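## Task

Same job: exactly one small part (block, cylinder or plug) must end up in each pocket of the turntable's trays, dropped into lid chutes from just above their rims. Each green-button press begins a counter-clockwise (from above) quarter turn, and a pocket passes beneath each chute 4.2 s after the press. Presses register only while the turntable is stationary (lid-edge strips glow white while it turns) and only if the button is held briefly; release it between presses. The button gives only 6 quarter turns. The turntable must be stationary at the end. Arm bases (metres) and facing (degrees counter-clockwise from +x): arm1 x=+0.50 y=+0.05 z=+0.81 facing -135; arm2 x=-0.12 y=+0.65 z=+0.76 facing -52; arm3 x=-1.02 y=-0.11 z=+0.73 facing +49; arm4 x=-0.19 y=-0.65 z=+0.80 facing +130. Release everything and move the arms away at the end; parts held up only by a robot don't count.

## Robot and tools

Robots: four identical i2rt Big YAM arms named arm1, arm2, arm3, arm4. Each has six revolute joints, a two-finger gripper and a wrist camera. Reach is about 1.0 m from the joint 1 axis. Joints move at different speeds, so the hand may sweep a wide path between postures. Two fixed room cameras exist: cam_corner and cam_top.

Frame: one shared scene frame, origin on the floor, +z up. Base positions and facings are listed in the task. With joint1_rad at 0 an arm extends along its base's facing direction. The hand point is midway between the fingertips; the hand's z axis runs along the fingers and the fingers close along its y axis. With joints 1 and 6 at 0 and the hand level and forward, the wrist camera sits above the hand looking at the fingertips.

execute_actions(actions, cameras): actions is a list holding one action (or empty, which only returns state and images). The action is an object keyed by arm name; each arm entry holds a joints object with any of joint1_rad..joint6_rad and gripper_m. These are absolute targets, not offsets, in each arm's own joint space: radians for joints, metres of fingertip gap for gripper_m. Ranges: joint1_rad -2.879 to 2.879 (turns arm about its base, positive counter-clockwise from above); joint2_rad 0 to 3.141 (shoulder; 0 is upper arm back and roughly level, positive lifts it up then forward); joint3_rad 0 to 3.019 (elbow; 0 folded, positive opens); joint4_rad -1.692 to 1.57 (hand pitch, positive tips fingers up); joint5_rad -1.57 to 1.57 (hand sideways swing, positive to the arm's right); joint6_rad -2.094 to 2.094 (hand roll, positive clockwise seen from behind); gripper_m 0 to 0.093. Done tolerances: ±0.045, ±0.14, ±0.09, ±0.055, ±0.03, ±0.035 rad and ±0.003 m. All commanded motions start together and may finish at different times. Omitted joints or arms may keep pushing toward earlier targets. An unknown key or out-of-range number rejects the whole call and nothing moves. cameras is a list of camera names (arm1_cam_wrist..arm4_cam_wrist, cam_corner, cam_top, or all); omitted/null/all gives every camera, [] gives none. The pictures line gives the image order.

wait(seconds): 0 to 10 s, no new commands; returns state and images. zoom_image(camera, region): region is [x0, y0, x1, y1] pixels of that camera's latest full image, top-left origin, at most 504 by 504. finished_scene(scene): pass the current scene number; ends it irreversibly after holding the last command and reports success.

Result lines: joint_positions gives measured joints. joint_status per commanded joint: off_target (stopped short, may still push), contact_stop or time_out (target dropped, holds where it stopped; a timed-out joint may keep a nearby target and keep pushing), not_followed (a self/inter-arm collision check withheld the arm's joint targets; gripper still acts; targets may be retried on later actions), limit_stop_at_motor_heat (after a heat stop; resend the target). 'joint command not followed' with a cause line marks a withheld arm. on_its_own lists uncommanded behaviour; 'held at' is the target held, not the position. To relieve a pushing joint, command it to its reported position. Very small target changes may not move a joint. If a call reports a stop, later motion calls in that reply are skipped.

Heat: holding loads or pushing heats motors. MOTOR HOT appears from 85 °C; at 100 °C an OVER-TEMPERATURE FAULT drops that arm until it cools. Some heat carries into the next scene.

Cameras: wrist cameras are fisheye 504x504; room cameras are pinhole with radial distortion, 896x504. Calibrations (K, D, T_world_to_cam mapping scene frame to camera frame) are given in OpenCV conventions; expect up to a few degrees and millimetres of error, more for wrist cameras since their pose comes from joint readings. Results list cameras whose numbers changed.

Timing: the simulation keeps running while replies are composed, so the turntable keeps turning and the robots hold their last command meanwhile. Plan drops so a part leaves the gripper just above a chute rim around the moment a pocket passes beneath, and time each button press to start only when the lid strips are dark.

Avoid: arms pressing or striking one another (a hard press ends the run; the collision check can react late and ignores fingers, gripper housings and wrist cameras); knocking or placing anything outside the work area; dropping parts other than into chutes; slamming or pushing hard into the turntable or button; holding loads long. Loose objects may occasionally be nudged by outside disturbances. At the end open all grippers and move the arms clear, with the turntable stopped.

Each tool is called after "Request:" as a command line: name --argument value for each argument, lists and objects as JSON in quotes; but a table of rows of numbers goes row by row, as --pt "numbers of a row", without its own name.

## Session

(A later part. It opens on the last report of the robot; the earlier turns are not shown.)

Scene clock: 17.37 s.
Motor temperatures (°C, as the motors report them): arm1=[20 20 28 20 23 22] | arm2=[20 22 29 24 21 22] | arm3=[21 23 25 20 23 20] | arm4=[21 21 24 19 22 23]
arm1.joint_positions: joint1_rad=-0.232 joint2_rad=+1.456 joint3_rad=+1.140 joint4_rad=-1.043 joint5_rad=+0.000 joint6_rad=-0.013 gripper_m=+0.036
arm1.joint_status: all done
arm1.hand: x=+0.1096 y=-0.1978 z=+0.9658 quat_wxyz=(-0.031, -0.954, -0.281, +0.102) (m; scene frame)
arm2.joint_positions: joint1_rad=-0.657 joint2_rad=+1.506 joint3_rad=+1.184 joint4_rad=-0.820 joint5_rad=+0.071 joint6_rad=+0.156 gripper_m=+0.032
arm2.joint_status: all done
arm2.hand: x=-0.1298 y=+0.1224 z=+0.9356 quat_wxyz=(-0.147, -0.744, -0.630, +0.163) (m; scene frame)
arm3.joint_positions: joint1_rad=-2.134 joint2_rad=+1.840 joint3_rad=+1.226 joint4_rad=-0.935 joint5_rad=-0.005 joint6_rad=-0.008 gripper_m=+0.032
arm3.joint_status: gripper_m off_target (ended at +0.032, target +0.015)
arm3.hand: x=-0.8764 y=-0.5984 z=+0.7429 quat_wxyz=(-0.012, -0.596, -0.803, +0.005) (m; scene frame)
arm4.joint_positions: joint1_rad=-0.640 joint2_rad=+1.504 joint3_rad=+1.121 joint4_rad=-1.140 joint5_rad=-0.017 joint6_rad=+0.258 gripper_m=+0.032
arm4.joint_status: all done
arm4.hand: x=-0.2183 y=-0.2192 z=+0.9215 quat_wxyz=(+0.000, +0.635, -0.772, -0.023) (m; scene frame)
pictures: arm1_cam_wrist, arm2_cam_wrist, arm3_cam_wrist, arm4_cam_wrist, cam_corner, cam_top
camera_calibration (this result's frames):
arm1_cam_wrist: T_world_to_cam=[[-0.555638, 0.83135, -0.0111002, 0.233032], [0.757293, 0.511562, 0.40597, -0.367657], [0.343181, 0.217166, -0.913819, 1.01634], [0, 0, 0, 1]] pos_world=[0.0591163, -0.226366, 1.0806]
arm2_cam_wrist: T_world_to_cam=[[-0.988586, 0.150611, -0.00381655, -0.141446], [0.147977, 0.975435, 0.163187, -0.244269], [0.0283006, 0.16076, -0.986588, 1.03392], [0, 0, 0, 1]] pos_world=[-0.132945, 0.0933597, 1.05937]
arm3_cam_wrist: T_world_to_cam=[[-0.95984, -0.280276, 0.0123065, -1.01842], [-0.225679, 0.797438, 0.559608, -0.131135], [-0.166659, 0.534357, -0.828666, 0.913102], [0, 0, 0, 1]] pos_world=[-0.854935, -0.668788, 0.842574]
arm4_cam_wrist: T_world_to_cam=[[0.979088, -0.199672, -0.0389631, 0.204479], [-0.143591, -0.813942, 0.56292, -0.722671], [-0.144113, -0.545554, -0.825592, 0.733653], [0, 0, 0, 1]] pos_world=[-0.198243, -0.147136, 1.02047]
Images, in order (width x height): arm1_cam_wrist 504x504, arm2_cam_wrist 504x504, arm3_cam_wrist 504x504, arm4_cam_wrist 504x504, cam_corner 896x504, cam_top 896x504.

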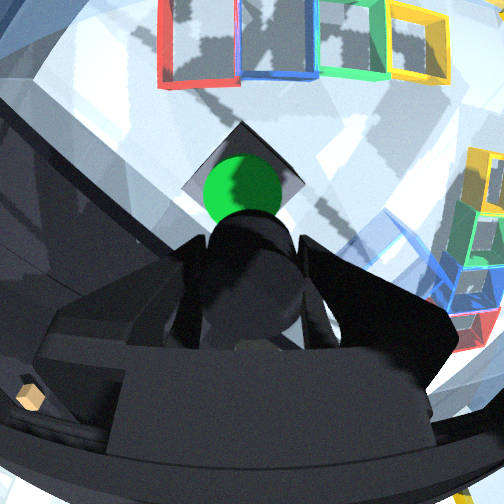

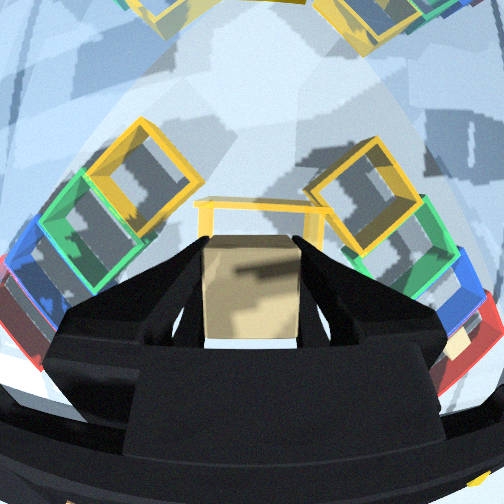

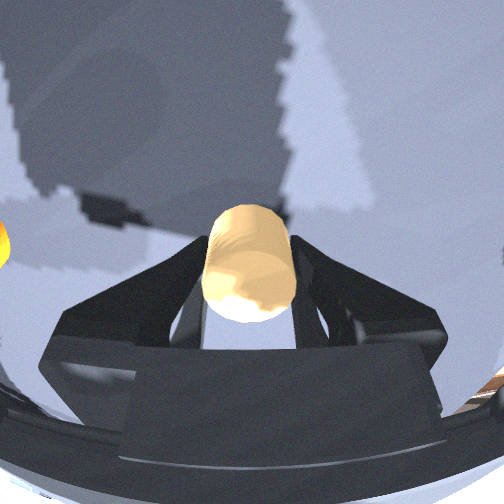

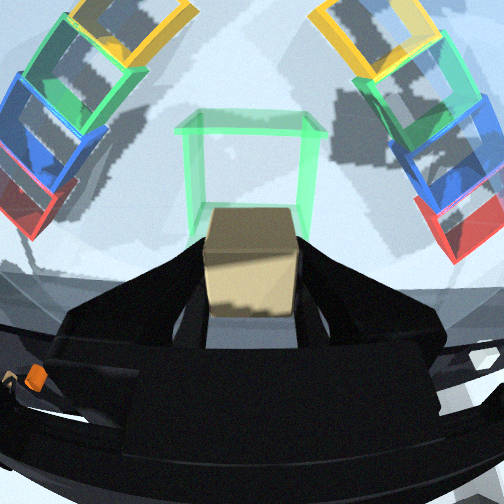

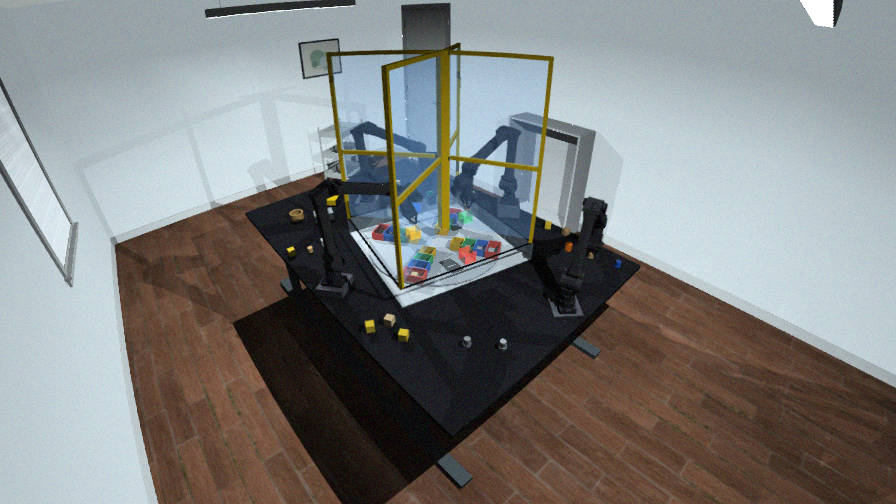

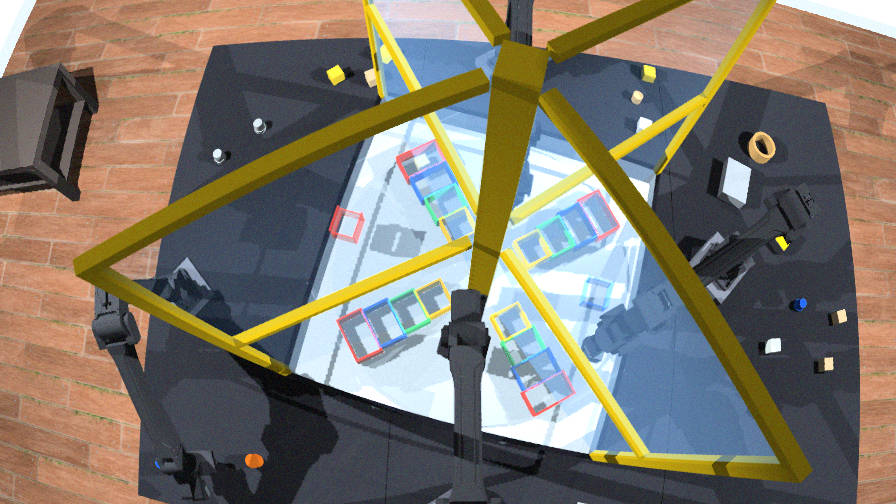

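Request:
execute_actions --actions '[{"arm1":{"joints":{"joint2_rad":1.58,"joint4_rad":-0.98}}}]' --cameras '[]'

Request:
execute_actions --actions '[{"arm1":{"joints":{"joint1_rad":-0.514,"joint2_rad":1.349,"joint3_rad":1.045,"joint4_rad":-1.075}},"arm2":{"joints":{"joint1_rad":-0.68,"joint6_rad":0.215}},"arm4":{"joints":{"joint4_rad":-1.10}}}]' --cameras '["cam_top"]'

Request:
execute_actions --actions '[{"arm1":{"joints":{"joint2_rad":1.435}}}]' --cameras '["arm1_cam_wrist"]'

Request:
wait --seconds 1.7

Request:
execute_actions --actions '[{"arm1":{"joints":{"gripper_m":0.06}},"arm2":{"joints":{"gripper_m":0.058}},"arm4":{"joints":{"gripper_m":0.058}}}]' --cameras '["cam_top"]'

Scene clock: 18.70 s.
Motor temperatures (°C, as the motors report them): arm1=[20 20 28 20 23 22] | arm2=[20 22 29 24 21 22] | arm3=[21 23 25 20 23 20] | arm4=[21 21 24 19 22 23]
arm1.joint_positions: joint1_rad=-0.232 joint2_rad=+1.550 joint3_rad=+1.173 joint4_rad=-0.998 joint5_rad=+0.000 joint6_rad=-0.013 gripper_m=+0.036
arm1.joint_status: all done
arm1.hand: x=+0.0889 y=-0.2109 z=+0.9392 quat_wxyz=(-0.029, -0.954, -0.282, +0.095) (m; scene frame)
arm2.joint_positions: joint1_rad=-0.657 joint2_rad=+1.506 joint3_rad=+1.184 joint4_rad=-0.820 joint5_rad=+0.071 joint6_rad=+0.156 gripper_m=+0.032
arm2.joint_status: not commanded
arm2.hand: x=-0.1298 y=+0.1224 z=+0.9356 quat_wxyz=(-0.147, -0.744, -0.630, +0.163) (m; scene frame)
arm3.joint_positions: joint1_rad=-2.134 joint2_rad=+1.840 joint3_rad=+1.226 joint4_rad=-0.935 joint5_rad=-0.005 joint6_rad=-0.008 gripper_m=+0.032
arm3.joint_status: not commanded
arm3.hand: x=-0.8764 y=-0.5984 z=+0.7429 quat_wxyz=(-0.012, -0.596, -0.803, +0.005) (m; scene frame)
arm4.joint_positions: joint1_rad=-0.640 joint2_rad=+1.504 joint3_rad=+1.121 joint4_rad=-1.140 joint5_rad=-0.017 joint6_rad=+0.258 gripper_m=+0.032
arm4.joint_status: not commanded
arm4.hand: x=-0.2183 y=-0.2192 z=+0.9215 quat_wxyz=(+0.000, +0.635, -0.772, -0.023) (m; scene frame)
pictures: none
No camera images: the call's "cameras" was empty. Leave "cameras" out to get every camera's image.

Scene clock: 19.90 s.
Motor temperatures (°C, as the motors report them): arm1=[20 20 28 20 23 22] | arm2=[20 22 30 24 21 22] | arm3=[21 23 25 20 23 20] | arm4=[21 21 24 19 22 23]
arm1.joint_positions: joint1_rad=-0.521 joint2_rad=+1.354 joint3_rad=+1.036 joint4_rad=-1.066 joint5_rad=+0.001 joint6_rad=-0.013 gripper_m=+0.036
arm1.joint_status: all done
arm1.hand: x=+0.0997 y=-0.0641 z=+0.9637 quat_wxyz=(-0.014, -0.986, -0.141, +0.093) (m; scene frame)
arm2.joint_positions: joint1_rad=-0.677 joint2_rad=+1.506 joint3_rad=+1.184 joint4_rad=-0.820 joint5_rad=+0.071 joint6_rad=+0.200 gripper_m=+0.032
arm2.joint_status: all done
arm2.hand: x=-0.1405 y=+0.1227 z=+0.9355 quat_wxyz=(-0.149, -0.764, -0.606, +0.162) (m; scene frame)
arm3.joint_positions: joint1_rad=-2.134 joint2_rad=+1.840 joint3_rad=+1.226 joint4_rad=-0.935 joint5_rad=-0.005 joint6_rad=-0.008 gripper_m=+0.032
arm3.joint_status: not commanded
arm3.hand: x=-0.8764 y=-0.5984 z=+0.7429 quat_wxyz=(-0.012, -0.596, -0.803, +0.005) (m; scene frame)
arm4.joint_positions: joint1_rad=-0.640 joint2_rad=+1.504 joint3_rad=+1.121 joint4_rad=-1.111 joint5_rad=-0.017 joint6_rad=+0.258 gripper_m=+0.032
arm4.joint_status: all done
arm4.hand: x=-0.2188 y=-0.2120 z=+0.9219 quat_wxyz=(-0.008, +0.635, -0.772, -0.035) (m; scene frame)
pictures: cam_top
Images, in order (width x height): cam_top 896x504.

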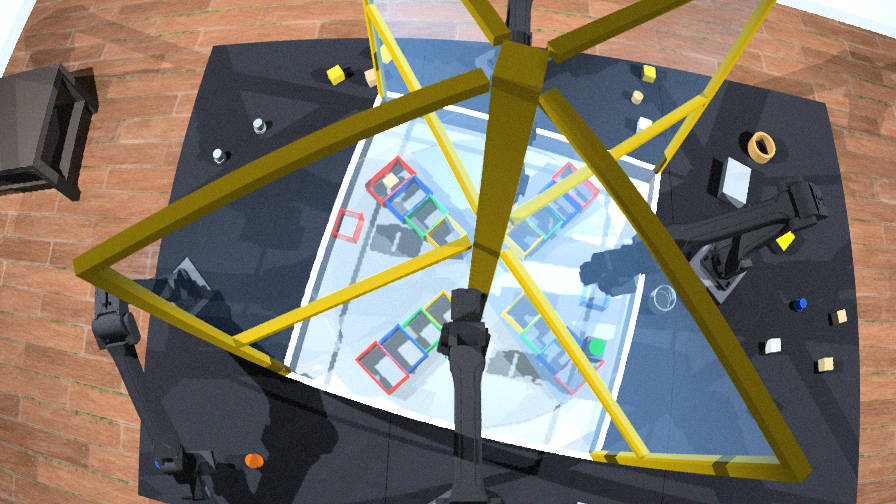

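Scene clock: 20.77 s.
Motor temperatures (°C, as the motors report them): arm1=[20 20 28 20 23 22] | arm2=[20 22 30 24 21 22] | arm3=[21 23 25 20 23 20] | arm4=[21 21 24 19 22 23]
arm1.joint_positions: joint1_rad=-0.521 joint2_rad=+1.448 joint3_rad=+1.036 joint4_rad=-1.066 joint5_rad=+0.001 joint6_rad=-0.013 gripper_m=+0.036
arm1.joint_status: all done
arm1.hand: x=+0.0992 y=-0.0644 z=+0.9265 quat_wxyz=(-0.008, -0.989, -0.142, +0.046) (m; scene frame)
arm2.joint_positions: joint1_rad=-0.677 joint2_rad=+1.506 joint3_rad=+1.184 joint4_rad=-0.820 joint5_rad=+0.071 joint6_rad=+0.200 gripper_m=+0.032
arm2.joint_status: not commanded
arm2.hand: x=-0.1405 y=+0.1227 z=+0.9355 quat_wxyz=(-0.149, -0.764, -0.606, +0.162) (m; scene frame)
arm3.joint_positions: joint1_rad=-2.134 joint2_rad=+1.840 joint3_rad=+1.226 joint4_rad=-0.935 joint5_rad=-0.005 joint6_rad=-0.008 gripper_m=+0.032
arm3.joint_status: not commanded
arm3.hand: x=-0.8764 y=-0.5984 z=+0.7429 quat_wxyz=(-0.012, -0.596, -0.803, +0.005) (m; scene frame)
arm4.joint_positions: joint1_rad=-0.640 joint2_rad=+1.504 joint3_rad=+1.121 joint4_rad=-1.111 joint5_rad=-0.017 joint6_rad=+0.258 gripper_m=+0.032
arm4.joint_status: not commanded
arm4.hand: x=-0.2188 y=-0.2120 z=+0.9219 quat_wxyz=(-0.008, +0.635, -0.772, -0.035) (m; scene frame)
pictures: arm1_cam_wrist
camera_calibration (this result's frames):
arm1_cam_wrist: T_world_to_cam=[[-0.294042, 0.955687, -0.0141911, 0.100804], [0.818506, 0.259446, 0.512578, -0.533164], [0.493546, 0.139104, -0.858524, 0.883849], [0, 0, 0, 1]] pos_world=[0.0298184, -0.0809563, 1.03352]
Images, in order (width x height): arm1_cam_wrist 504x504.

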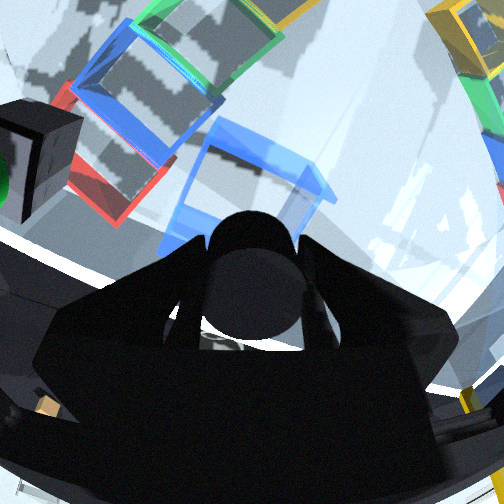

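Scene clock: 22.47 s.
Motor temperatures (°C, as the motors report them): arm1=[20 20 28 20 23 22] | arm2=[20 22 30 24 21 22] | arm3=[21 23 25 20 23 20] | arm4=[21 21 24 19 22 23]
arm1.joint_positions: joint1_rad=-0.521 joint2_rad=+1.448 joint3_rad=+1.036 joint4_rad=-1.066 joint5_rad=+0.001 joint6_rad=-0.013 gripper_m=+0.036
arm1.joint_status: all done
arm1.hand: x=+0.0992 y=-0.0644 z=+0.9265 quat_wxyz=(-0.008, -0.989, -0.142, +0.046) (m; scene frame)
arm2.joint_positions: joint1_rad=-0.677 joint2_rad=+1.506 joint3_rad=+1.184 joint4_rad=-0.820 joint5_rad=+0.071 joint6_rad=+0.200 gripper_m=+0.032
arm2.joint_status: not commanded
arm2.hand: x=-0.1405 y=+0.1227 z=+0.9355 quat_wxyz=(-0.149, -0.764, -0.606, +0.162) (m; scene frame)
arm3.joint_positions: joint1_rad=-2.134 joint2_rad=+1.840 joint3_rad=+1.226 joint4_rad=-0.935 joint5_rad=-0.005 joint6_rad=-0.008 gripper_m=+0.032
arm3.joint_status: not commanded
arm3.hand: x=-0.8764 y=-0.5984 z=+0.7429 quat_wxyz=(-0.012, -0.596, -0.803, +0.005) (m; scene frame)
arm4.joint_positions: joint1_rad=-0.640 joint2_rad=+1.504 joint3_rad=+1.121 joint4_rad=-1.111 joint5_rad=-0.017 joint6_rad=+0.258 gripper_m=+0.032
arm4.joint_status: not commanded
arm4.hand: x=-0.2188 y=-0.2120 z=+0.9219 quat_wxyz=(-0.008, +0.635, -0.772, -0.035) (m; scene frame)
wait: 1.70 s; at rest by 0.27 s
pictures: arm1_cam_wrist, arm2_cam_wrist, arm3_cam_wrist, arm4_cam_wrist, cam_corner, cam_top
camera_calibration (this result's frames):
arm1_cam_wrist: T_world_to_cam=[[-0.294042, 0.955687, -0.0141911, 0.100804], [0.818506, 0.259446, 0.512578, -0.533164], [0.493546, 0.139104, -0.858524, 0.883849], [0, 0, 0, 1]] pos_world=[0.0298184, -0.0809563, 1.03352]
arm2_cam_wrist: T_world_to_cam=[[-0.977633, 0.209101, -0.0226162, -0.140117], [0.202692, 0.96541, 0.164011, -0.234783], [0.0561287, 0.155758, -0.986199, 1.03823], [0, 0, 0, 1]] pos_world=[-0.147669, 0.0942473, 1.05924]
arm3_cam_wrist: T_world_to_cam=[[-0.95984, -0.280276, 0.0123065, -1.01842], [-0.225679, 0.797438, 0.559608, -0.131135], [-0.166659, 0.534357, -0.828666, 0.913102], [0, 0, 0, 1]] pos_world=[-0.854935, -0.668788, 0.842574]
arm4_cam_wrist: T_world_to_cam=[[0.978948, -0.198714, -0.0466248, 0.21361], [-0.142814, -0.830052, 0.53909, -0.69836], [-0.145826, -0.521082, -0.840957, 0.756796], [0, 0, 0, 1]] pos_world=[-0.198489, -0.142875, 1.02287]
Images, in order (width x height): arm1_cam_wrist 504x504, arm2_cam_wrist 504x504, arm3_cam_wrist 504x504, arm4_cam_wrist 504x504, cam_corner 896x504, cam_top 896x504.

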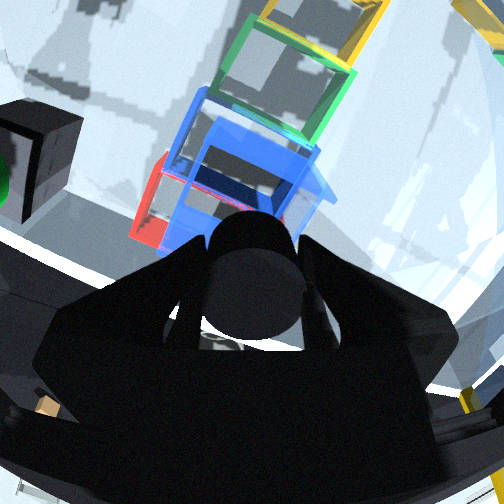

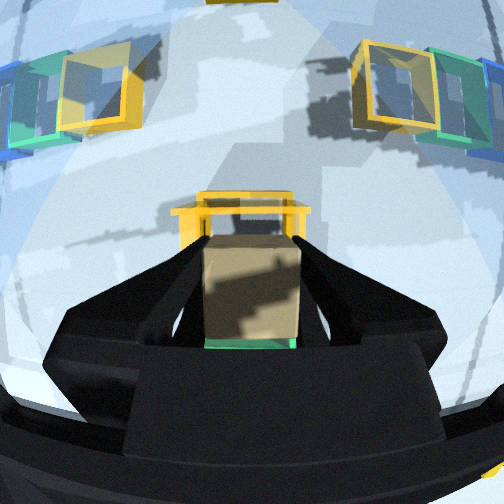

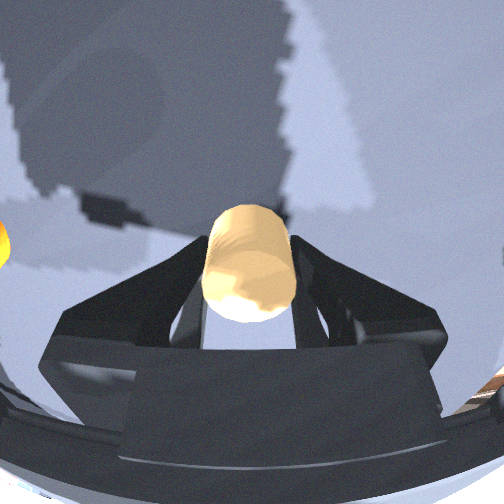

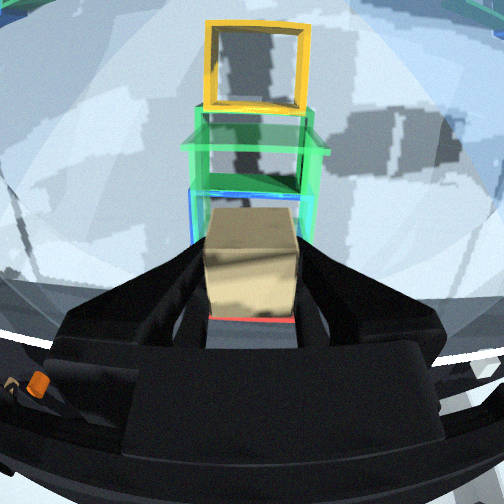

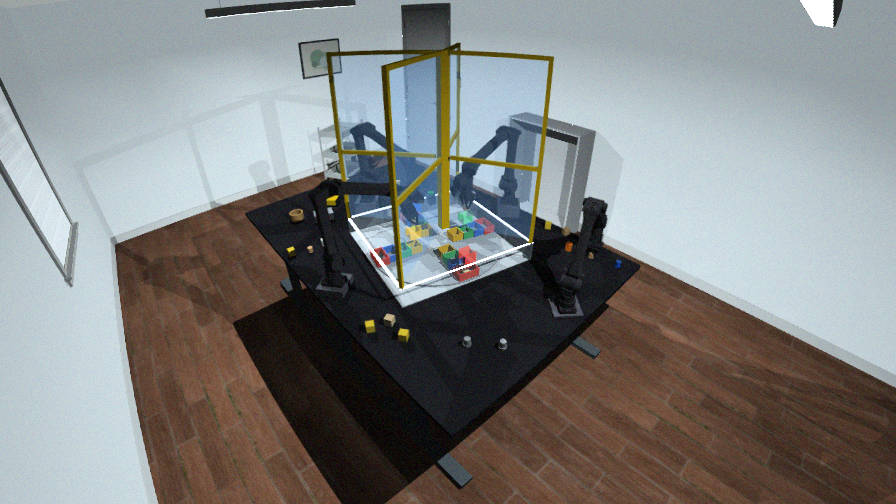

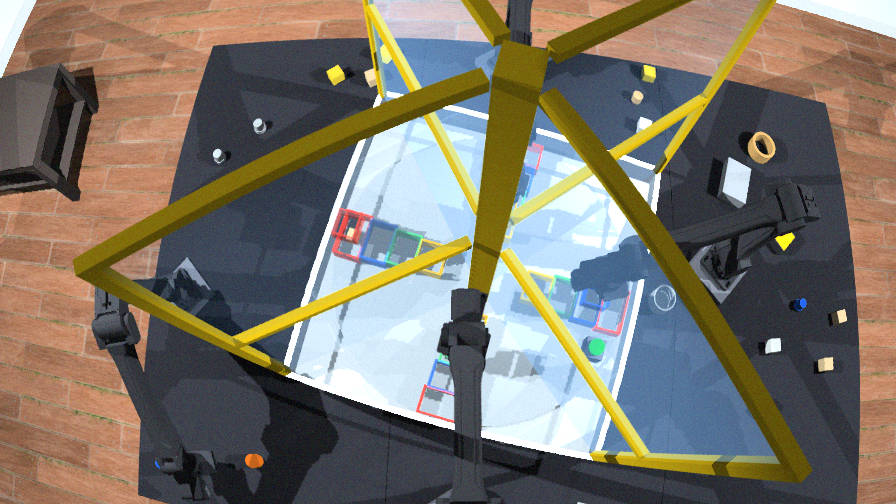

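Scene clock: 23.03 s.
Motor temperatures (°C, as the motors report them): arm1=[20 20 28 20 23 22] | arm2=[20 22 30 24 21 22] | arm3=[21 23 25 20 23 20] | arm4=[21 21 24 19 22 23]
arm1.joint_positions: joint1_rad=-0.521 joint2_rad=+1.448 joint3_rad=+1.036 joint4_rad=-1.066 joint5_rad=+0.001 joint6_rad=-0.013 gripper_m=+0.060
arm1.joint_status: all done
arm1.hand: x=+0.0992 y=-0.0644 z=+0.9265 quat_wxyz=(-0.008, -0.989, -0.142, +0.046) (m; scene frame)
arm2.joint_positions: joint1_rad=-0.677 joint2_rad=+1.506 joint3_rad=+1.184 joint4_rad=-0.820 joint5_rad=+0.071 joint6_rad=+0.200 gripper_m=+0.058
arm2.joint_status: all done
arm2.hand: x=-0.1405 y=+0.1227 z=+0.9355 quat_wxyz=(-0.149, -0.764, -0.606, +0.162) (m; scene frame)
arm3.joint_positions: joint1_rad=-2.134 joint2_rad=+1.840 joint3_rad=+1.226 joint4_rad=-0.935 joint5_rad=-0.005 joint6_rad=-0.008 gripper_m=+0.032
arm3.joint_status: not commanded
arm3.hand: x=-0.8764 y=-0.5984 z=+0.7429 quat_wxyz=(-0.012, -0.596, -0.803, +0.005) (m; scene frame)
arm4.joint_positions: joint1_rad=-0.640 joint2_rad=+1.504 joint3_rad=+1.121 joint4_rad=-1.111 joint5_rad=-0.017 joint6_rad=+0.258 gripper_m=+0.058
arm4.joint_status: all done
arm4.hand: x=-0.2188 y=-0.2120 z=+0.9219 quat_wxyz=(-0.008, +0.635, -0.772, -0.035) (m; scene frame)
pictures: cam_top
Images, in order (width x height): cam_top 896x504.

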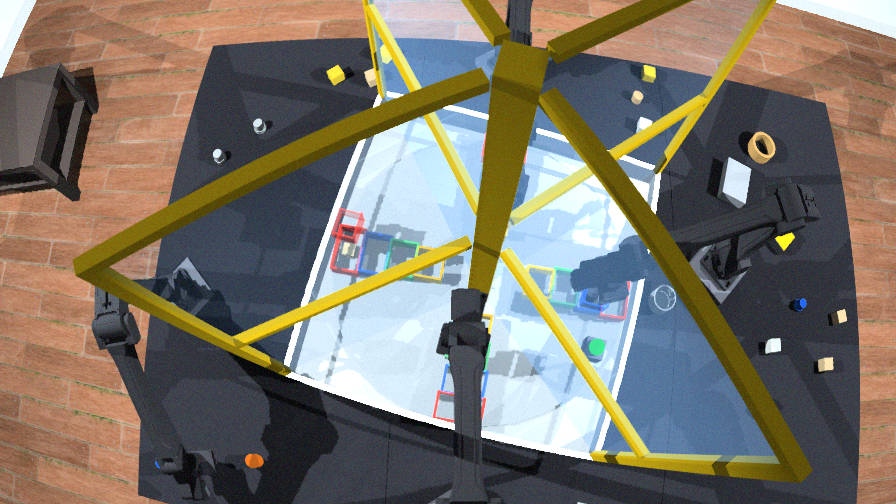

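Request:
wait --seconds 1.5

Scene clock: 24.57 s.
Motor temperatures (°C, as the motors report them): arm1=[20 20 28 20 23 22] | arm2=[20 22 30 24 21 22] | arm3=[21 23 25 20 23 20] | arm4=[21 21 25 19 22 23]
arm1.joint_positions: joint1_rad=-0.521 joint2_rad=+1.448 joint3_rad=+1.036 joint4_rad=-1.066 joint5_rad=+0.001 joint6_rad=-0.013 gripper_m=+0.060
arm1.joint_status: all done
arm1.hand: x=+0.0992 y=-0.0644 z=+0.9265 quat_wxyz=(-0.008, -0.989, -0.142, +0.046) (m; scene frame)
arm2.joint_positions: joint1_rad=-0.677 joint2_rad=+1.506 joint3_rad=+1.184 joint4_rad=-0.820 joint5_rad=+0.071 joint6_rad=+0.200 gripper_m=+0.058
arm2.joint_status: all done
arm2.hand: x=-0.1405 y=+0.1227 z=+0.9355 quat_wxyz=(-0.149, -0.764, -0.606, +0.162) (m; scene frame)
arm3.joint_positions: joint1_rad=-2.134 joint2_rad=+1.840 joint3_rad=+1.226 joint4_rad=-0.935 joint5_rad=-0.005 joint6_rad=-0.008 gripper_m=+0.032
arm3.joint_status: not commanded
arm3.hand: x=-0.8764 y=-0.5984 z=+0.7429 quat_wxyz=(-0.012, -0.596, -0.803, +0.005) (m; scene frame)
arm4.joint_positions: joint1_rad=-0.640 joint2_rad=+1.504 joint3_rad=+1.121 joint4_rad=-1.111 joint5_rad=-0.017 joint6_rad=+0.258 gripper_m=+0.058
arm4.joint_status: all done
arm4.hand: x=-0.2188 y=-0.2120 z=+0.9219 quat_wxyz=(-0.008, +0.635, -0.772, -0.035) (m; scene frame)
wait: 1.50 s; at rest by 0.23 s
pictures: arm1_cam_wrist, arm2_cam_wrist, arm3_cam_wrist, arm4_cam_wrist, cam_corner, cam_top
camera_calibration (this result's frames):
arm1_cam_wrist: T_world_to_cam=[[-0.294042, 0.955687, -0.0141911, 0.100804], [0.818506, 0.259446, 0.512578, -0.533164], [0.493546, 0.139104, -0.858524, 0.883849], [0, 0, 0, 1]] pos_world=[0.0298184, -0.0809563, 1.03352]
arm2_cam_wrist: T_world_to_cam=[[-0.977557, 0.209437, -0.0227793, -0.139995], [0.202999, 0.965344, 0.164019, -0.234739], [0.0563416, 0.155714, -0.986194, 1.03826], [0, 0, 0, 1]] pos_world=[-0.147698, 0.0942529, 1.05924]
arm3_cam_wrist: T_world_to_cam=[[-0.95984, -0.280276, 0.0123065, -1.01842], [-0.225679, 0.797438, 0.559608, -0.131135], [-0.166659, 0.534357, -0.828666, 0.913102], [0, 0, 0, 1]] pos_world=[-0.854935, -0.668788, 0.842574]
arm4_cam_wrist: T_world_to_cam=[[0.978948, -0.198714, -0.0466248, 0.21361], [-0.142814, -0.830052, 0.53909, -0.69836], [-0.145826, -0.521082, -0.840957, 0.756796], [0, 0, 0, 1]] pos_world=[-0.198489, -0.142875, 1.02287]
Images, in order (width x height): arm1_cam_wrist 504x504, arm2_cam_wrist 504x504, arm3_cam_wrist 504x504, arm4_cam_wrist 504x504, cam_corner 896x504, cam_top 896x504.

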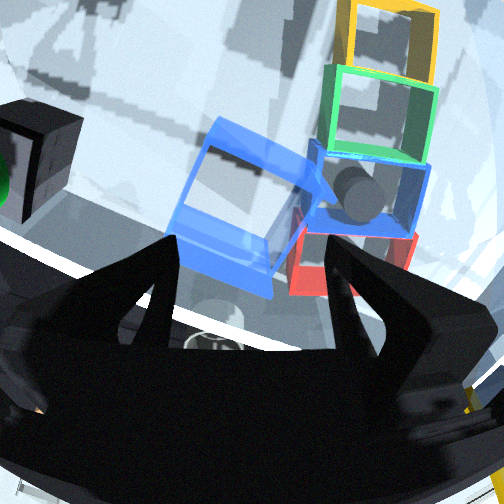

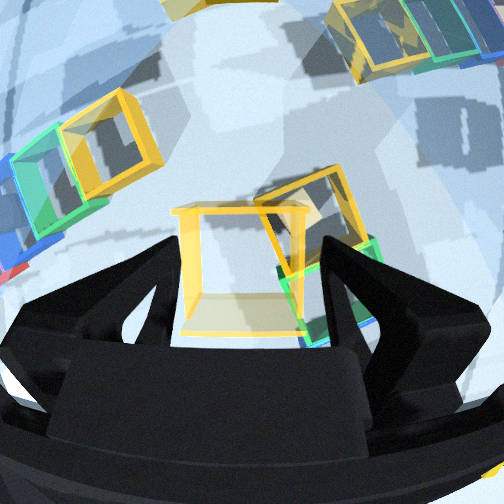

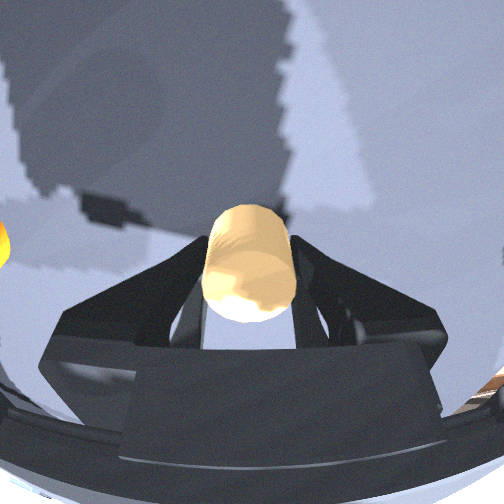

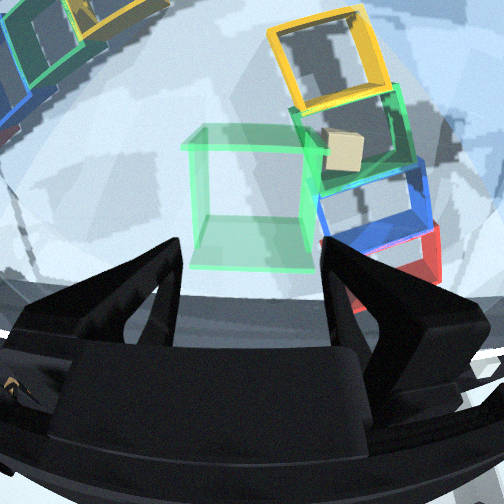

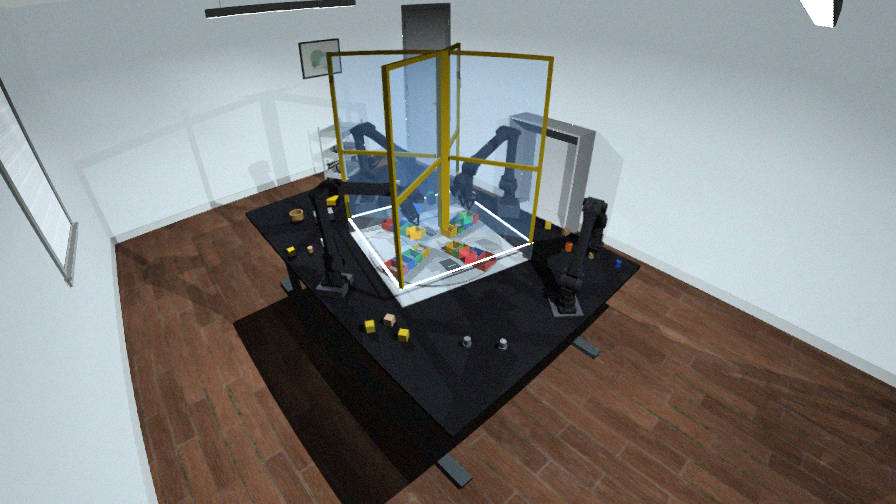

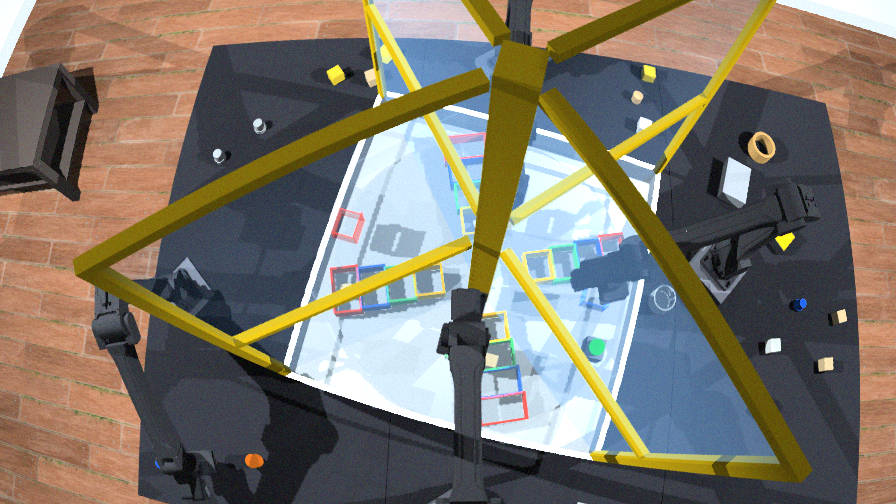

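Request:
execute_actions --actions '[{"arm1":{"joints":{"joint1_rad":1.23,"joint2_rad":1.33,"joint3_rad":0.95,"joint4_rad":-1.0,"gripper_m":0.07}},"arm2":{"joints":{"joint1_rad":0.56,"joint2_rad":1.2,"joint3_rad":0.85,"joint4_rad":-0.95,"joint5_rad":0.0,"joint6_rad":0.0,"gripper_m":0.07}},"arm3":{"joints":{"joint2_rad":0.9,"joint3_rad":1.15,"joint4_rad":-1.55}},"arm4":{"joints":{"joint1_rad":1.07,"joint2_rad":1.35,"joint3_rad":1.05,"joint4_rad":-1.17,"joint6_rad":0.0,"gripper_m":0.07}}}]' --cameras '["arm1_cam_wrist","arm2_cam_wrist","arm4_cam_wrist","cam_top"]'

Scene clock: 28.40 s.
Motor temperatures (°C, as the motors report them): arm1=[20 20 28 20 23 22] | arm2=[20 22 31 24 21 22] | arm3=[21 23 26 20 23 20] | arm4=[21 22 25 19 22 23]
arm1.joint_positions: joint1_rad=+1.232 joint2_rad=+1.336 joint3_rad=+0.949 joint4_rad=-1.011 joint5_rad=+0.001 joint6_rad=-0.013 gripper_m=+0.070
arm1.joint_status: all done
arm1.hand: x=+0.6728 y=-0.3095 z=+0.9390 quat_wxyz=(-0.074, -0.522, -0.848, +0.048) (m; scene frame)
arm2.joint_positions: joint1_rad=+0.562 joint2_rad=+1.196 joint3_rad=+0.864 joint4_rad=-0.940 joint5_rad=+0.000 joint6_rad=+0.014 gripper_m=+0.070
arm2.joint_status: all done
arm2.hand: x=+0.2358 y=+0.5232 z=+0.9148 quat_wxyz=(-0.152, -0.175, -0.972, +0.029) (m; scene frame)
arm3.joint_positions: joint1_rad=-2.134 joint2_rad=+0.894 joint3_rad=+1.143 joint4_rad=-1.543 joint5_rad=-0.005 joint6_rad=-0.008 gripper_m=+0.032
arm3.joint_status: all done
arm3.hand: x=-0.9421 y=-0.3764 z=+1.0567 quat_wxyz=(-0.113, -0.590, -0.796, +0.082) (m; scene frame)
arm4.joint_positions: joint1_rad=+1.074 joint2_rad=+1.356 joint3_rad=+1.042 joint4_rad=-1.164 joint5_rad=-0.017 joint6_rad=+0.008 gripper_m=+0.070
arm4.joint_status: all done
arm4.hand: x=-0.5730 y=-0.7315 z=+0.9584 quat_wxyz=(+0.019, +0.994, +0.099, -0.051) (m; scene frame)
pictures: arm1_cam_wrist, arm2_cam_wrist, arm4_cam_wrist, cam_top
camera_calibration (this result's frames):
arm1_cam_wrist: T_world_to_cam=[[-0.88656, -0.462577, -0.0059073, 0.455809], [-0.417779, 0.795088, 0.439655, 0.120611], [-0.198677, 0.392248, -0.898148, 1.22689], [0, 0, 0, 1]] pos_world=[0.698245, -0.366294, 1.05159]
arm2_cam_wrist: T_world_to_cam=[[-0.338122, -0.941052, 0.00976082, 0.564925], [-0.89944, 0.326188, 0.290876, -0.216009], [-0.276913, 0.089572, -0.956711, 1.02052], [0, 0, 0, 1]] pos_world=[0.279321, 0.510673, 1.03366]
arm4_cam_wrist: T_world_to_cam=[[-0.192117, 0.980887, -0.0308634, 0.635624], [0.847401, 0.18167, 0.498906, 0.14616], [0.494977, 0.0696945, -0.866107, 1.28859], [0, 0, 0, 1]] pos_world=[-0.639562, -0.739835, 1.06275]
Images, in order (width x height): arm1_cam_wrist 504x504, arm2_cam_wrist 504x504, arm4_cam_wrist 504x504, cam_top 896x504.

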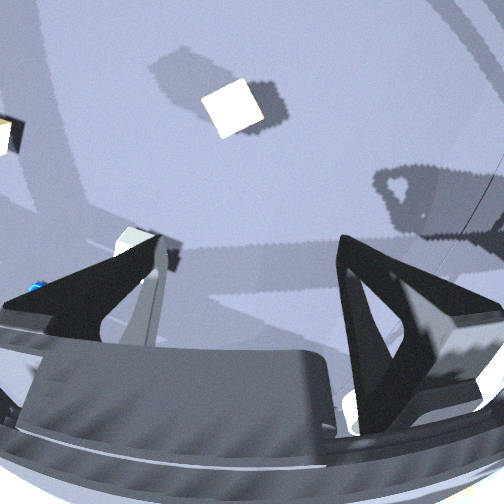

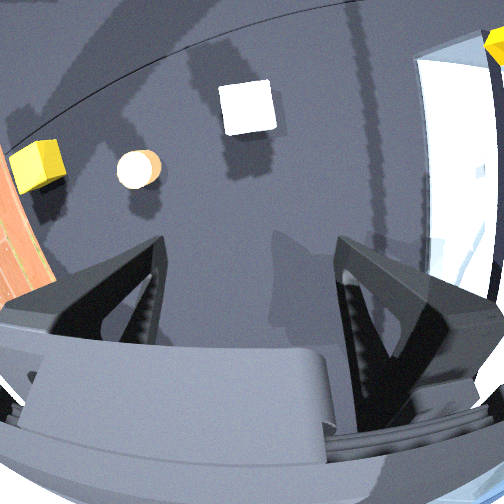

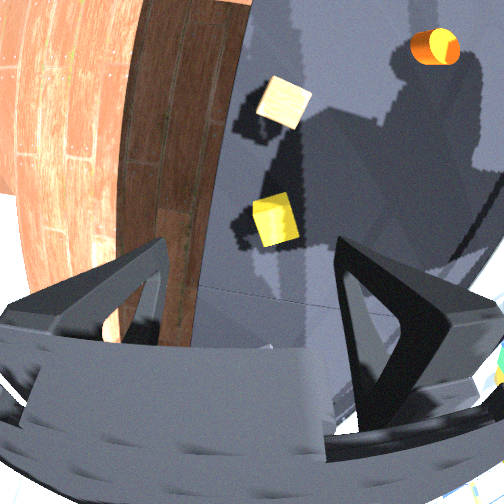

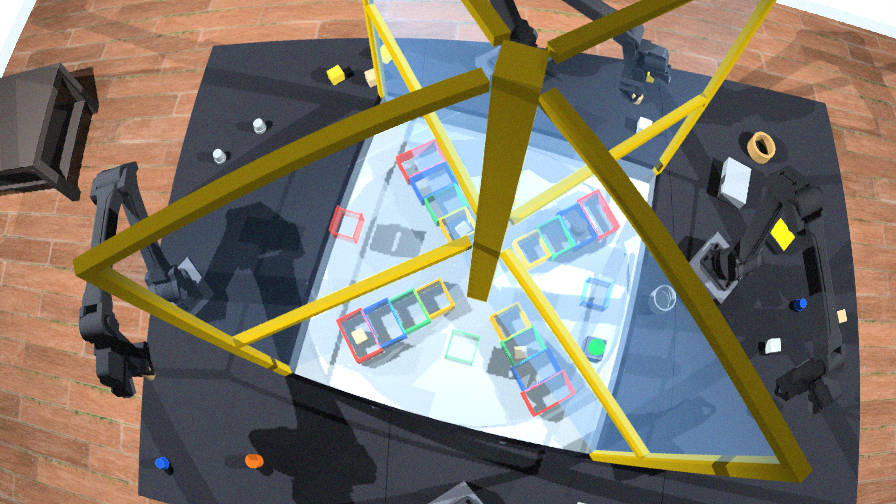

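Request:
zoom_image --camera "arm2_cam_wrist" --region '[170, 40, 330, 200]'

Request:
zoom_image --camera "arm4_cam_wrist" --region '[200, 50, 400, 250]'

Region (170, 40, 330, 200) of arm2_cam_wrist's 504x504 image, scaled by 3.150, with more detail than that image has.

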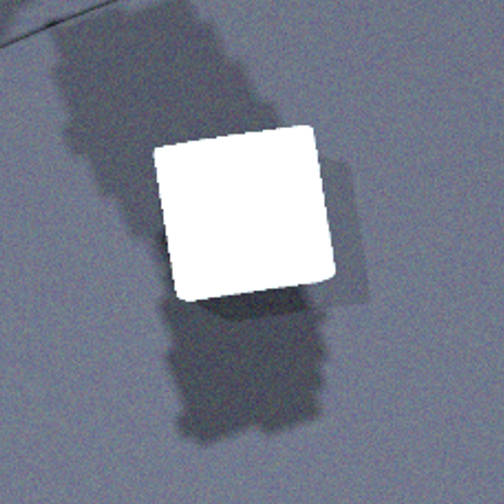

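Region (200, 50, 400, 250) of arm4_cam_wrist's 504x504 image, scaled by 2.520, with more detail than that image has.

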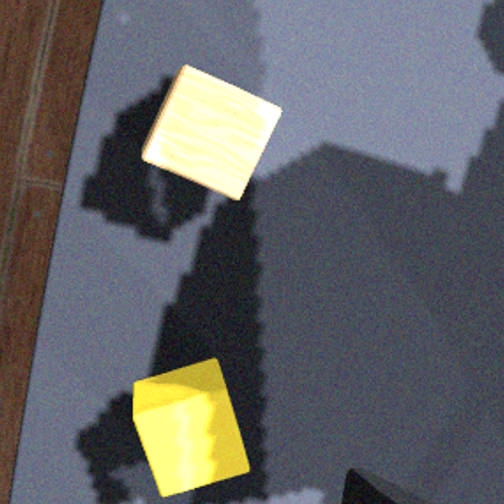

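Request:
execute_actions --actions '[{"arm1":{"joints":{"joint1_rad":1.266,"joint2_rad":1.84,"joint4_rad":-0.55,"joint6_rad":-0.47,"gripper_m":0.09}},"arm2":{"joints":{"joint2_rad":1.675,"joint3_rad":0.81,"joint4_rad":-0.33,"joint6_rad":-0.16,"gripper_m":0.08}},"arm3":{"joints":{"joint1_rad":-0.515,"joint3_rad":1.64}},"arm4":{"joints":{"joint1_rad":1.014,"joint2_rad":1.825,"joint3_rad":0.955,"joint4_rad":-0.65,"joint6_rad":0.39,"gripper_m":0.09}}}]' --cameras '["arm1_cam_wrist","arm2_cam_wrist","arm3_cam_wrist","arm4_cam_wrist"]'

Scene clock: 32.23 s.
Motor temperatures (°C, as the motors report them): arm1=[20 20 28 20 23 22] | arm2=[20 22 30 24 21 22] | arm3=[21 23 26 20 23 20] | arm4=[21 22 25 19 22 23]
arm1.joint_positions: joint1_rad=+1.262 joint2_rad=+1.856 joint3_rad=+0.944 joint4_rad=-0.568 joint5_rad=+0.001 joint6_rad=-0.454 gripper_m=+0.090
arm1.joint_status: all done
arm1.hand: x=+0.7085 y=-0.3528 z=+0.7390 quat_wxyz=(-0.033, -0.311, -0.949, +0.034) (m; scene frame)
arm2.joint_positions: joint1_rad=+0.562 joint2_rad=+1.672 joint3_rad=+0.817 joint4_rad=-0.344 joint5_rad=+0.000 joint6_rad=-0.144 gripper_m=+0.080
arm2.joint_status: all done
arm2.hand: x=+0.3203 y=+0.4917 z=+0.7507 quat_wxyz=(-0.185, -0.097, -0.977, +0.050) (m; scene frame)
arm3.joint_positions: joint1_rad=-0.519 joint2_rad=+0.899 joint3_rad=+1.603 joint4_rad=-1.547 joint5_rad=-0.006 joint6_rad=-0.008 gripper_m=+0.032
arm3.joint_status: all done
arm3.hand: x=-0.7428 y=-0.0160 z=+1.2629 quat_wxyz=(-0.351, +0.159, -0.921, -0.059) (m; scene frame)
arm4.joint_positions: joint1_rad=+1.013 joint2_rad=+1.824 joint3_rad=+0.948 joint4_rad=-0.660 joint5_rad=-0.017 joint6_rad=+0.381 gripper_m=+0.090
arm4.joint_status: all done
arm4.hand: x=-0.6210 y=-0.7166 z=+0.7475 quat_wxyz=(+0.019, +0.993, -0.117, -0.019) (m; scene frame)
pictures: arm1_cam_wrist, arm2_cam_wrist, arm3_cam_wrist, arm4_cam_wrist
camera_calibration (this result's frames):
arm1_cam_wrist: T_world_to_cam=[[-0.581782, -0.812714, 0.0320356, 0.0988254], [-0.684121, 0.510271, 0.521154, 0.28585], [-0.439896, 0.281282, -0.852861, 1.16959], [0, 0, 0, 1]] pos_world=[0.76755, -0.39453, 0.845361]
arm2_cam_wrist: T_world_to_cam=[[-0.196069, -0.978162, 0.0689636, 0.493793], [-0.952319, 0.206711, 0.224408, 0.0434722], [-0.233763, -0.0216758, -0.972052, 0.94217], [0, 0, 0, 1]] pos_world=[0.358462, 0.494445, 0.872029]
arm3_cam_wrist: T_world_to_cam=[[0.316124, -0.94866, 0.0104822, 0.20613], [-0.942649, -0.31533, -0.109448, -0.561887], [0.107135, 0.0247182, -0.993937, 1.459], [0, 0, 0, 1]] pos_world=[-0.751135, -0.0176962, 1.38649]
arm4_cam_wrist: T_world_to_cam=[[0.238208, 0.970146, -0.0455267, 0.875795], [0.810624, -0.172784, 0.559494, -0.032842], [0.534925, -0.170181, -0.827583, 0.952753], [0, 0, 0, 1]] pos_world=[-0.69165, -0.693183, 0.846729]
Images, in order (width x height): arm1_cam_wrist 504x504, arm2_cam_wrist 504x504, arm3_cam_wrist 504x504, arm4_cam_wrist 504x504.

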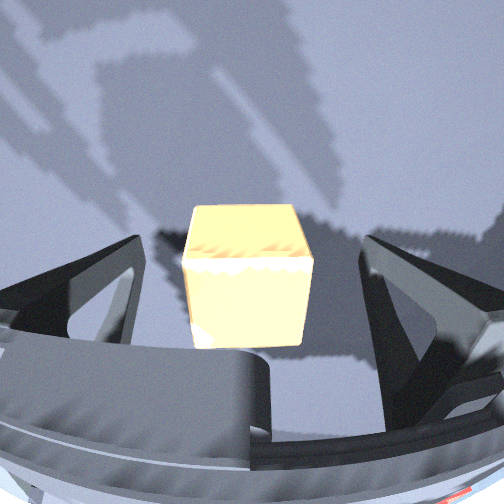

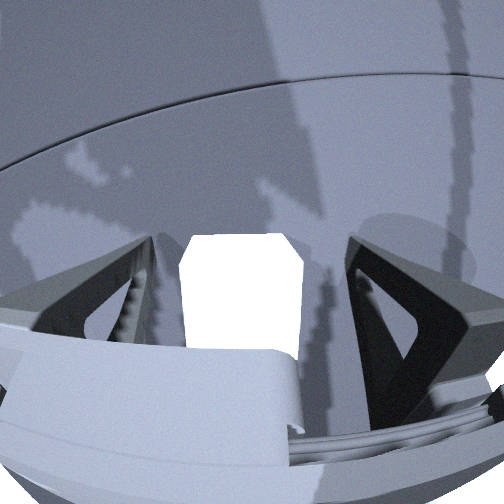

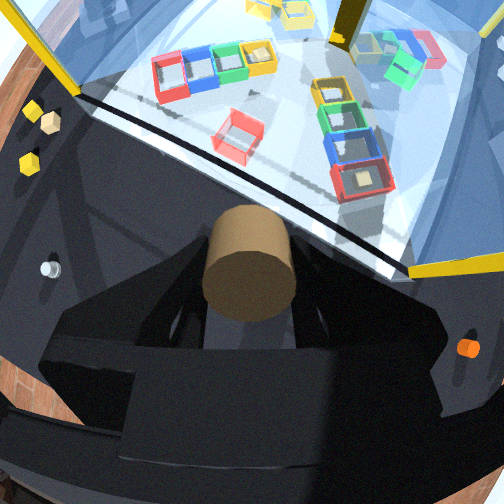

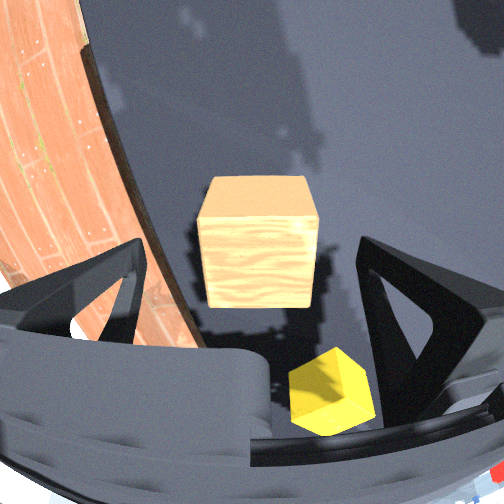

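Request:
execute_actions --actions '[{"arm1":{"joints":{"gripper_m":0.025}},"arm2":{"joints":{"gripper_m":0.025}},"arm4":{"joints":{"joint4_rad":-0.605,"gripper_m":0.02}}}]' --cameras '["arm4_cam_wrist"]'

Scene clock: 33.20 s.
Motor temperatures (°C, as the motors report them): arm1=[20 20 28 20 23 22] | arm2=[20 22 30 24 21 22] | arm3=[21 23 26 21 23 20] | arm4=[21 22 25 19 22 23]
arm1.joint_positions: joint1_rad=+1.262 joint2_rad=+1.856 joint3_rad=+0.944 joint4_rad=-0.568 joint5_rad=+0.001 joint6_rad=-0.455 gripper_m=+0.040
arm1.joint_status: gripper_m off_target (ended at +0.040, target +0.025)
arm1.hand: x=+0.7086 y=-0.3528 z=+0.7390 quat_wxyz=(-0.033, -0.311, -0.949, +0.034) (m; scene frame)
arm2.joint_positions: joint1_rad=+0.562 joint2_rad=+1.672 joint3_rad=+0.817 joint4_rad=-0.343 joint5_rad=+0.000 joint6_rad=-0.145 gripper_m=+0.040
arm2.joint_status: gripper_m off_target (ended at +0.040, target +0.025)
arm2.hand: x=+0.3204 y=+0.4918 z=+0.7508 quat_wxyz=(-0.185, -0.097, -0.977, +0.050) (m; scene frame)
arm3.joint_positions: joint1_rad=-0.519 joint2_rad=+0.899 joint3_rad=+1.603 joint4_rad=-1.547 joint5_rad=-0.006 joint6_rad=-0.008 gripper_m=+0.032
arm3.joint_status: not commanded
arm3.hand: x=-0.7428 y=-0.0160 z=+1.2629 quat_wxyz=(-0.351, +0.159, -0.921, -0.059) (m; scene frame)
arm4.joint_positions: joint1_rad=+1.013 joint2_rad=+1.824 joint3_rad=+0.948 joint4_rad=-0.617 joint5_rad=-0.017 joint6_rad=+0.381 gripper_m=+0.040
arm4.joint_status: gripper_m off_target (ended at +0.040, target +0.020); the others done
arm4.hand: x=-0.6316 y=-0.7182 z=+0.7482 quat_wxyz=(+0.025, +0.992, -0.117, -0.040) (m; scene frame)
pictures: arm4_cam_wrist
camera_calibration (this result's frames):
arm4_cam_wrist: T_world_to_cam=[[0.236693, 0.969609, -0.0619183, 0.890767], [0.833812, -0.170004, 0.52522, 0.0173304], [0.498732, -0.175944, -0.848711, 0.947541], [0, 0, 0, 1]] pos_world=[-0.697858, -0.694035, 0.850241]
Images, in order (width x height): arm4_cam_wrist 504x504.

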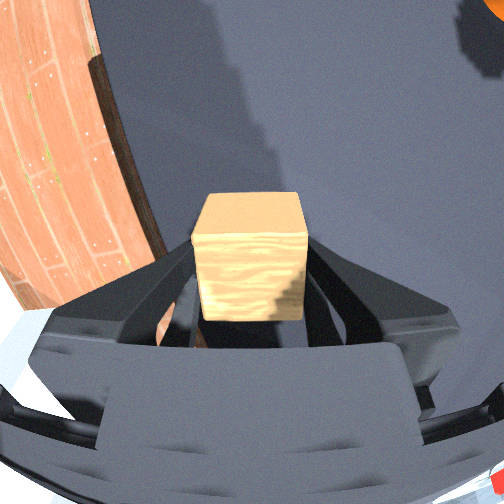

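Request:
execute_actions --actions '[{"arm1":{"joints":{"joint1_rad":0.65,"joint2_rad":1.445,"joint3_rad":1.175,"joint4_rad":-1.01,"joint6_rad":0.3}},"arm2":{"joints":{"joint1_rad":0.45,"joint2_rad":1.2,"joint3_rad":1.06,"joint4_rad":-1.0,"joint5_rad":0.07,"joint6_rad":0.215}},"arm3":{"joints":{"joint1_rad":-0.497,"joint2_rad":1.70,"joint4_rad":-1.41}},"arm4":{"joints":{"joint1_rad":0.4,"joint2_rad":1.40,"joint3_rad":1.16,"joint4_rad":-1.2,"joint6_rad":0.25}}}]' --cameras '["arm3_cam_wrist"]'

Scene clock: 36.00 s.
Motor temperatures (°C, as the motors report them): arm1=[20 20 28 20 23 22] | arm2=[20 22 30 24 21 22] | arm3=[21 23 27 21 23 20] | arm4=[21 22 25 19 22 23]
arm1.joint_positions: joint1_rad=+0.646 joint2_rad=+1.450 joint3_rad=+1.164 joint4_rad=-0.997 joint5_rad=+0.001 joint6_rad=+0.284 gripper_m=+0.040
arm1.joint_status: all done
arm1.hand: x=+0.4358 y=-0.4286 z=+0.9823 quat_wxyz=(-0.110, -0.829, -0.540, +0.095) (m; scene frame)
arm2.joint_positions: joint1_rad=+0.444 joint2_rad=+1.194 joint3_rad=+1.043 joint4_rad=-0.992 joint5_rad=+0.070 joint6_rad=+0.199 gripper_m=+0.040
arm2.joint_status: all done
arm2.hand: x=+0.2527 y=+0.4522 z=+0.9942 quat_wxyz=(-0.212, -0.323, -0.920, +0.065) (m; scene frame)
arm3.joint_positions: joint1_rad=-0.504 joint2_rad=+1.706 joint3_rad=+1.624 joint4_rad=-1.414 joint5_rad=-0.006 joint6_rad=-0.008 gripper_m=+0.032
arm3.joint_status: all done
arm3.hand: x=-0.5133 y=+0.0706 z=+0.9504 quat_wxyz=(-0.037, +0.176, -0.984, -0.008) (m; scene frame)
arm4.joint_positions: joint1_rad=+0.393 joint2_rad=+1.384 joint3_rad=+1.153 joint4_rad=-1.192 joint5_rad=-0.016 joint6_rad=+0.260 gripper_m=+0.040
arm4.joint_status: all done
arm4.hand: x=-0.5681 y=-0.4554 z=+0.9873 quat_wxyz=(+0.007, +0.931, -0.358, -0.076) (m; scene frame)
pictures: arm3_cam_wrist
camera_calibration (this result's frames):
arm3_cam_wrist: T_world_to_cam=[[0.336392, -0.9416, 0.0151706, 0.224414], [-0.808838, -0.280637, 0.516744, -0.881291], [-0.482308, -0.186099, -0.856006, 0.702994], [0, 0, 0, 1]] pos_world=[-0.449253, 0.0948123, 1.05376]
Images, in order (width x height): arm3_cam_wrist 504x504.

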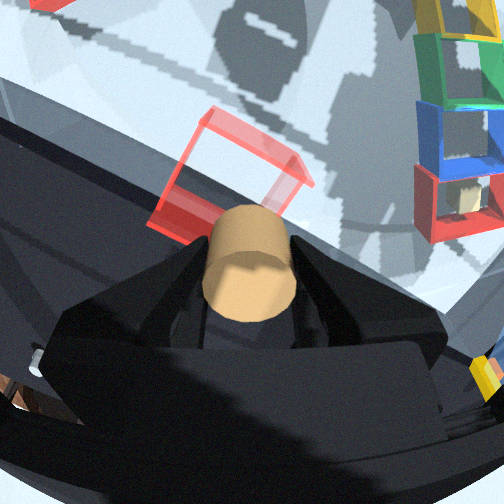

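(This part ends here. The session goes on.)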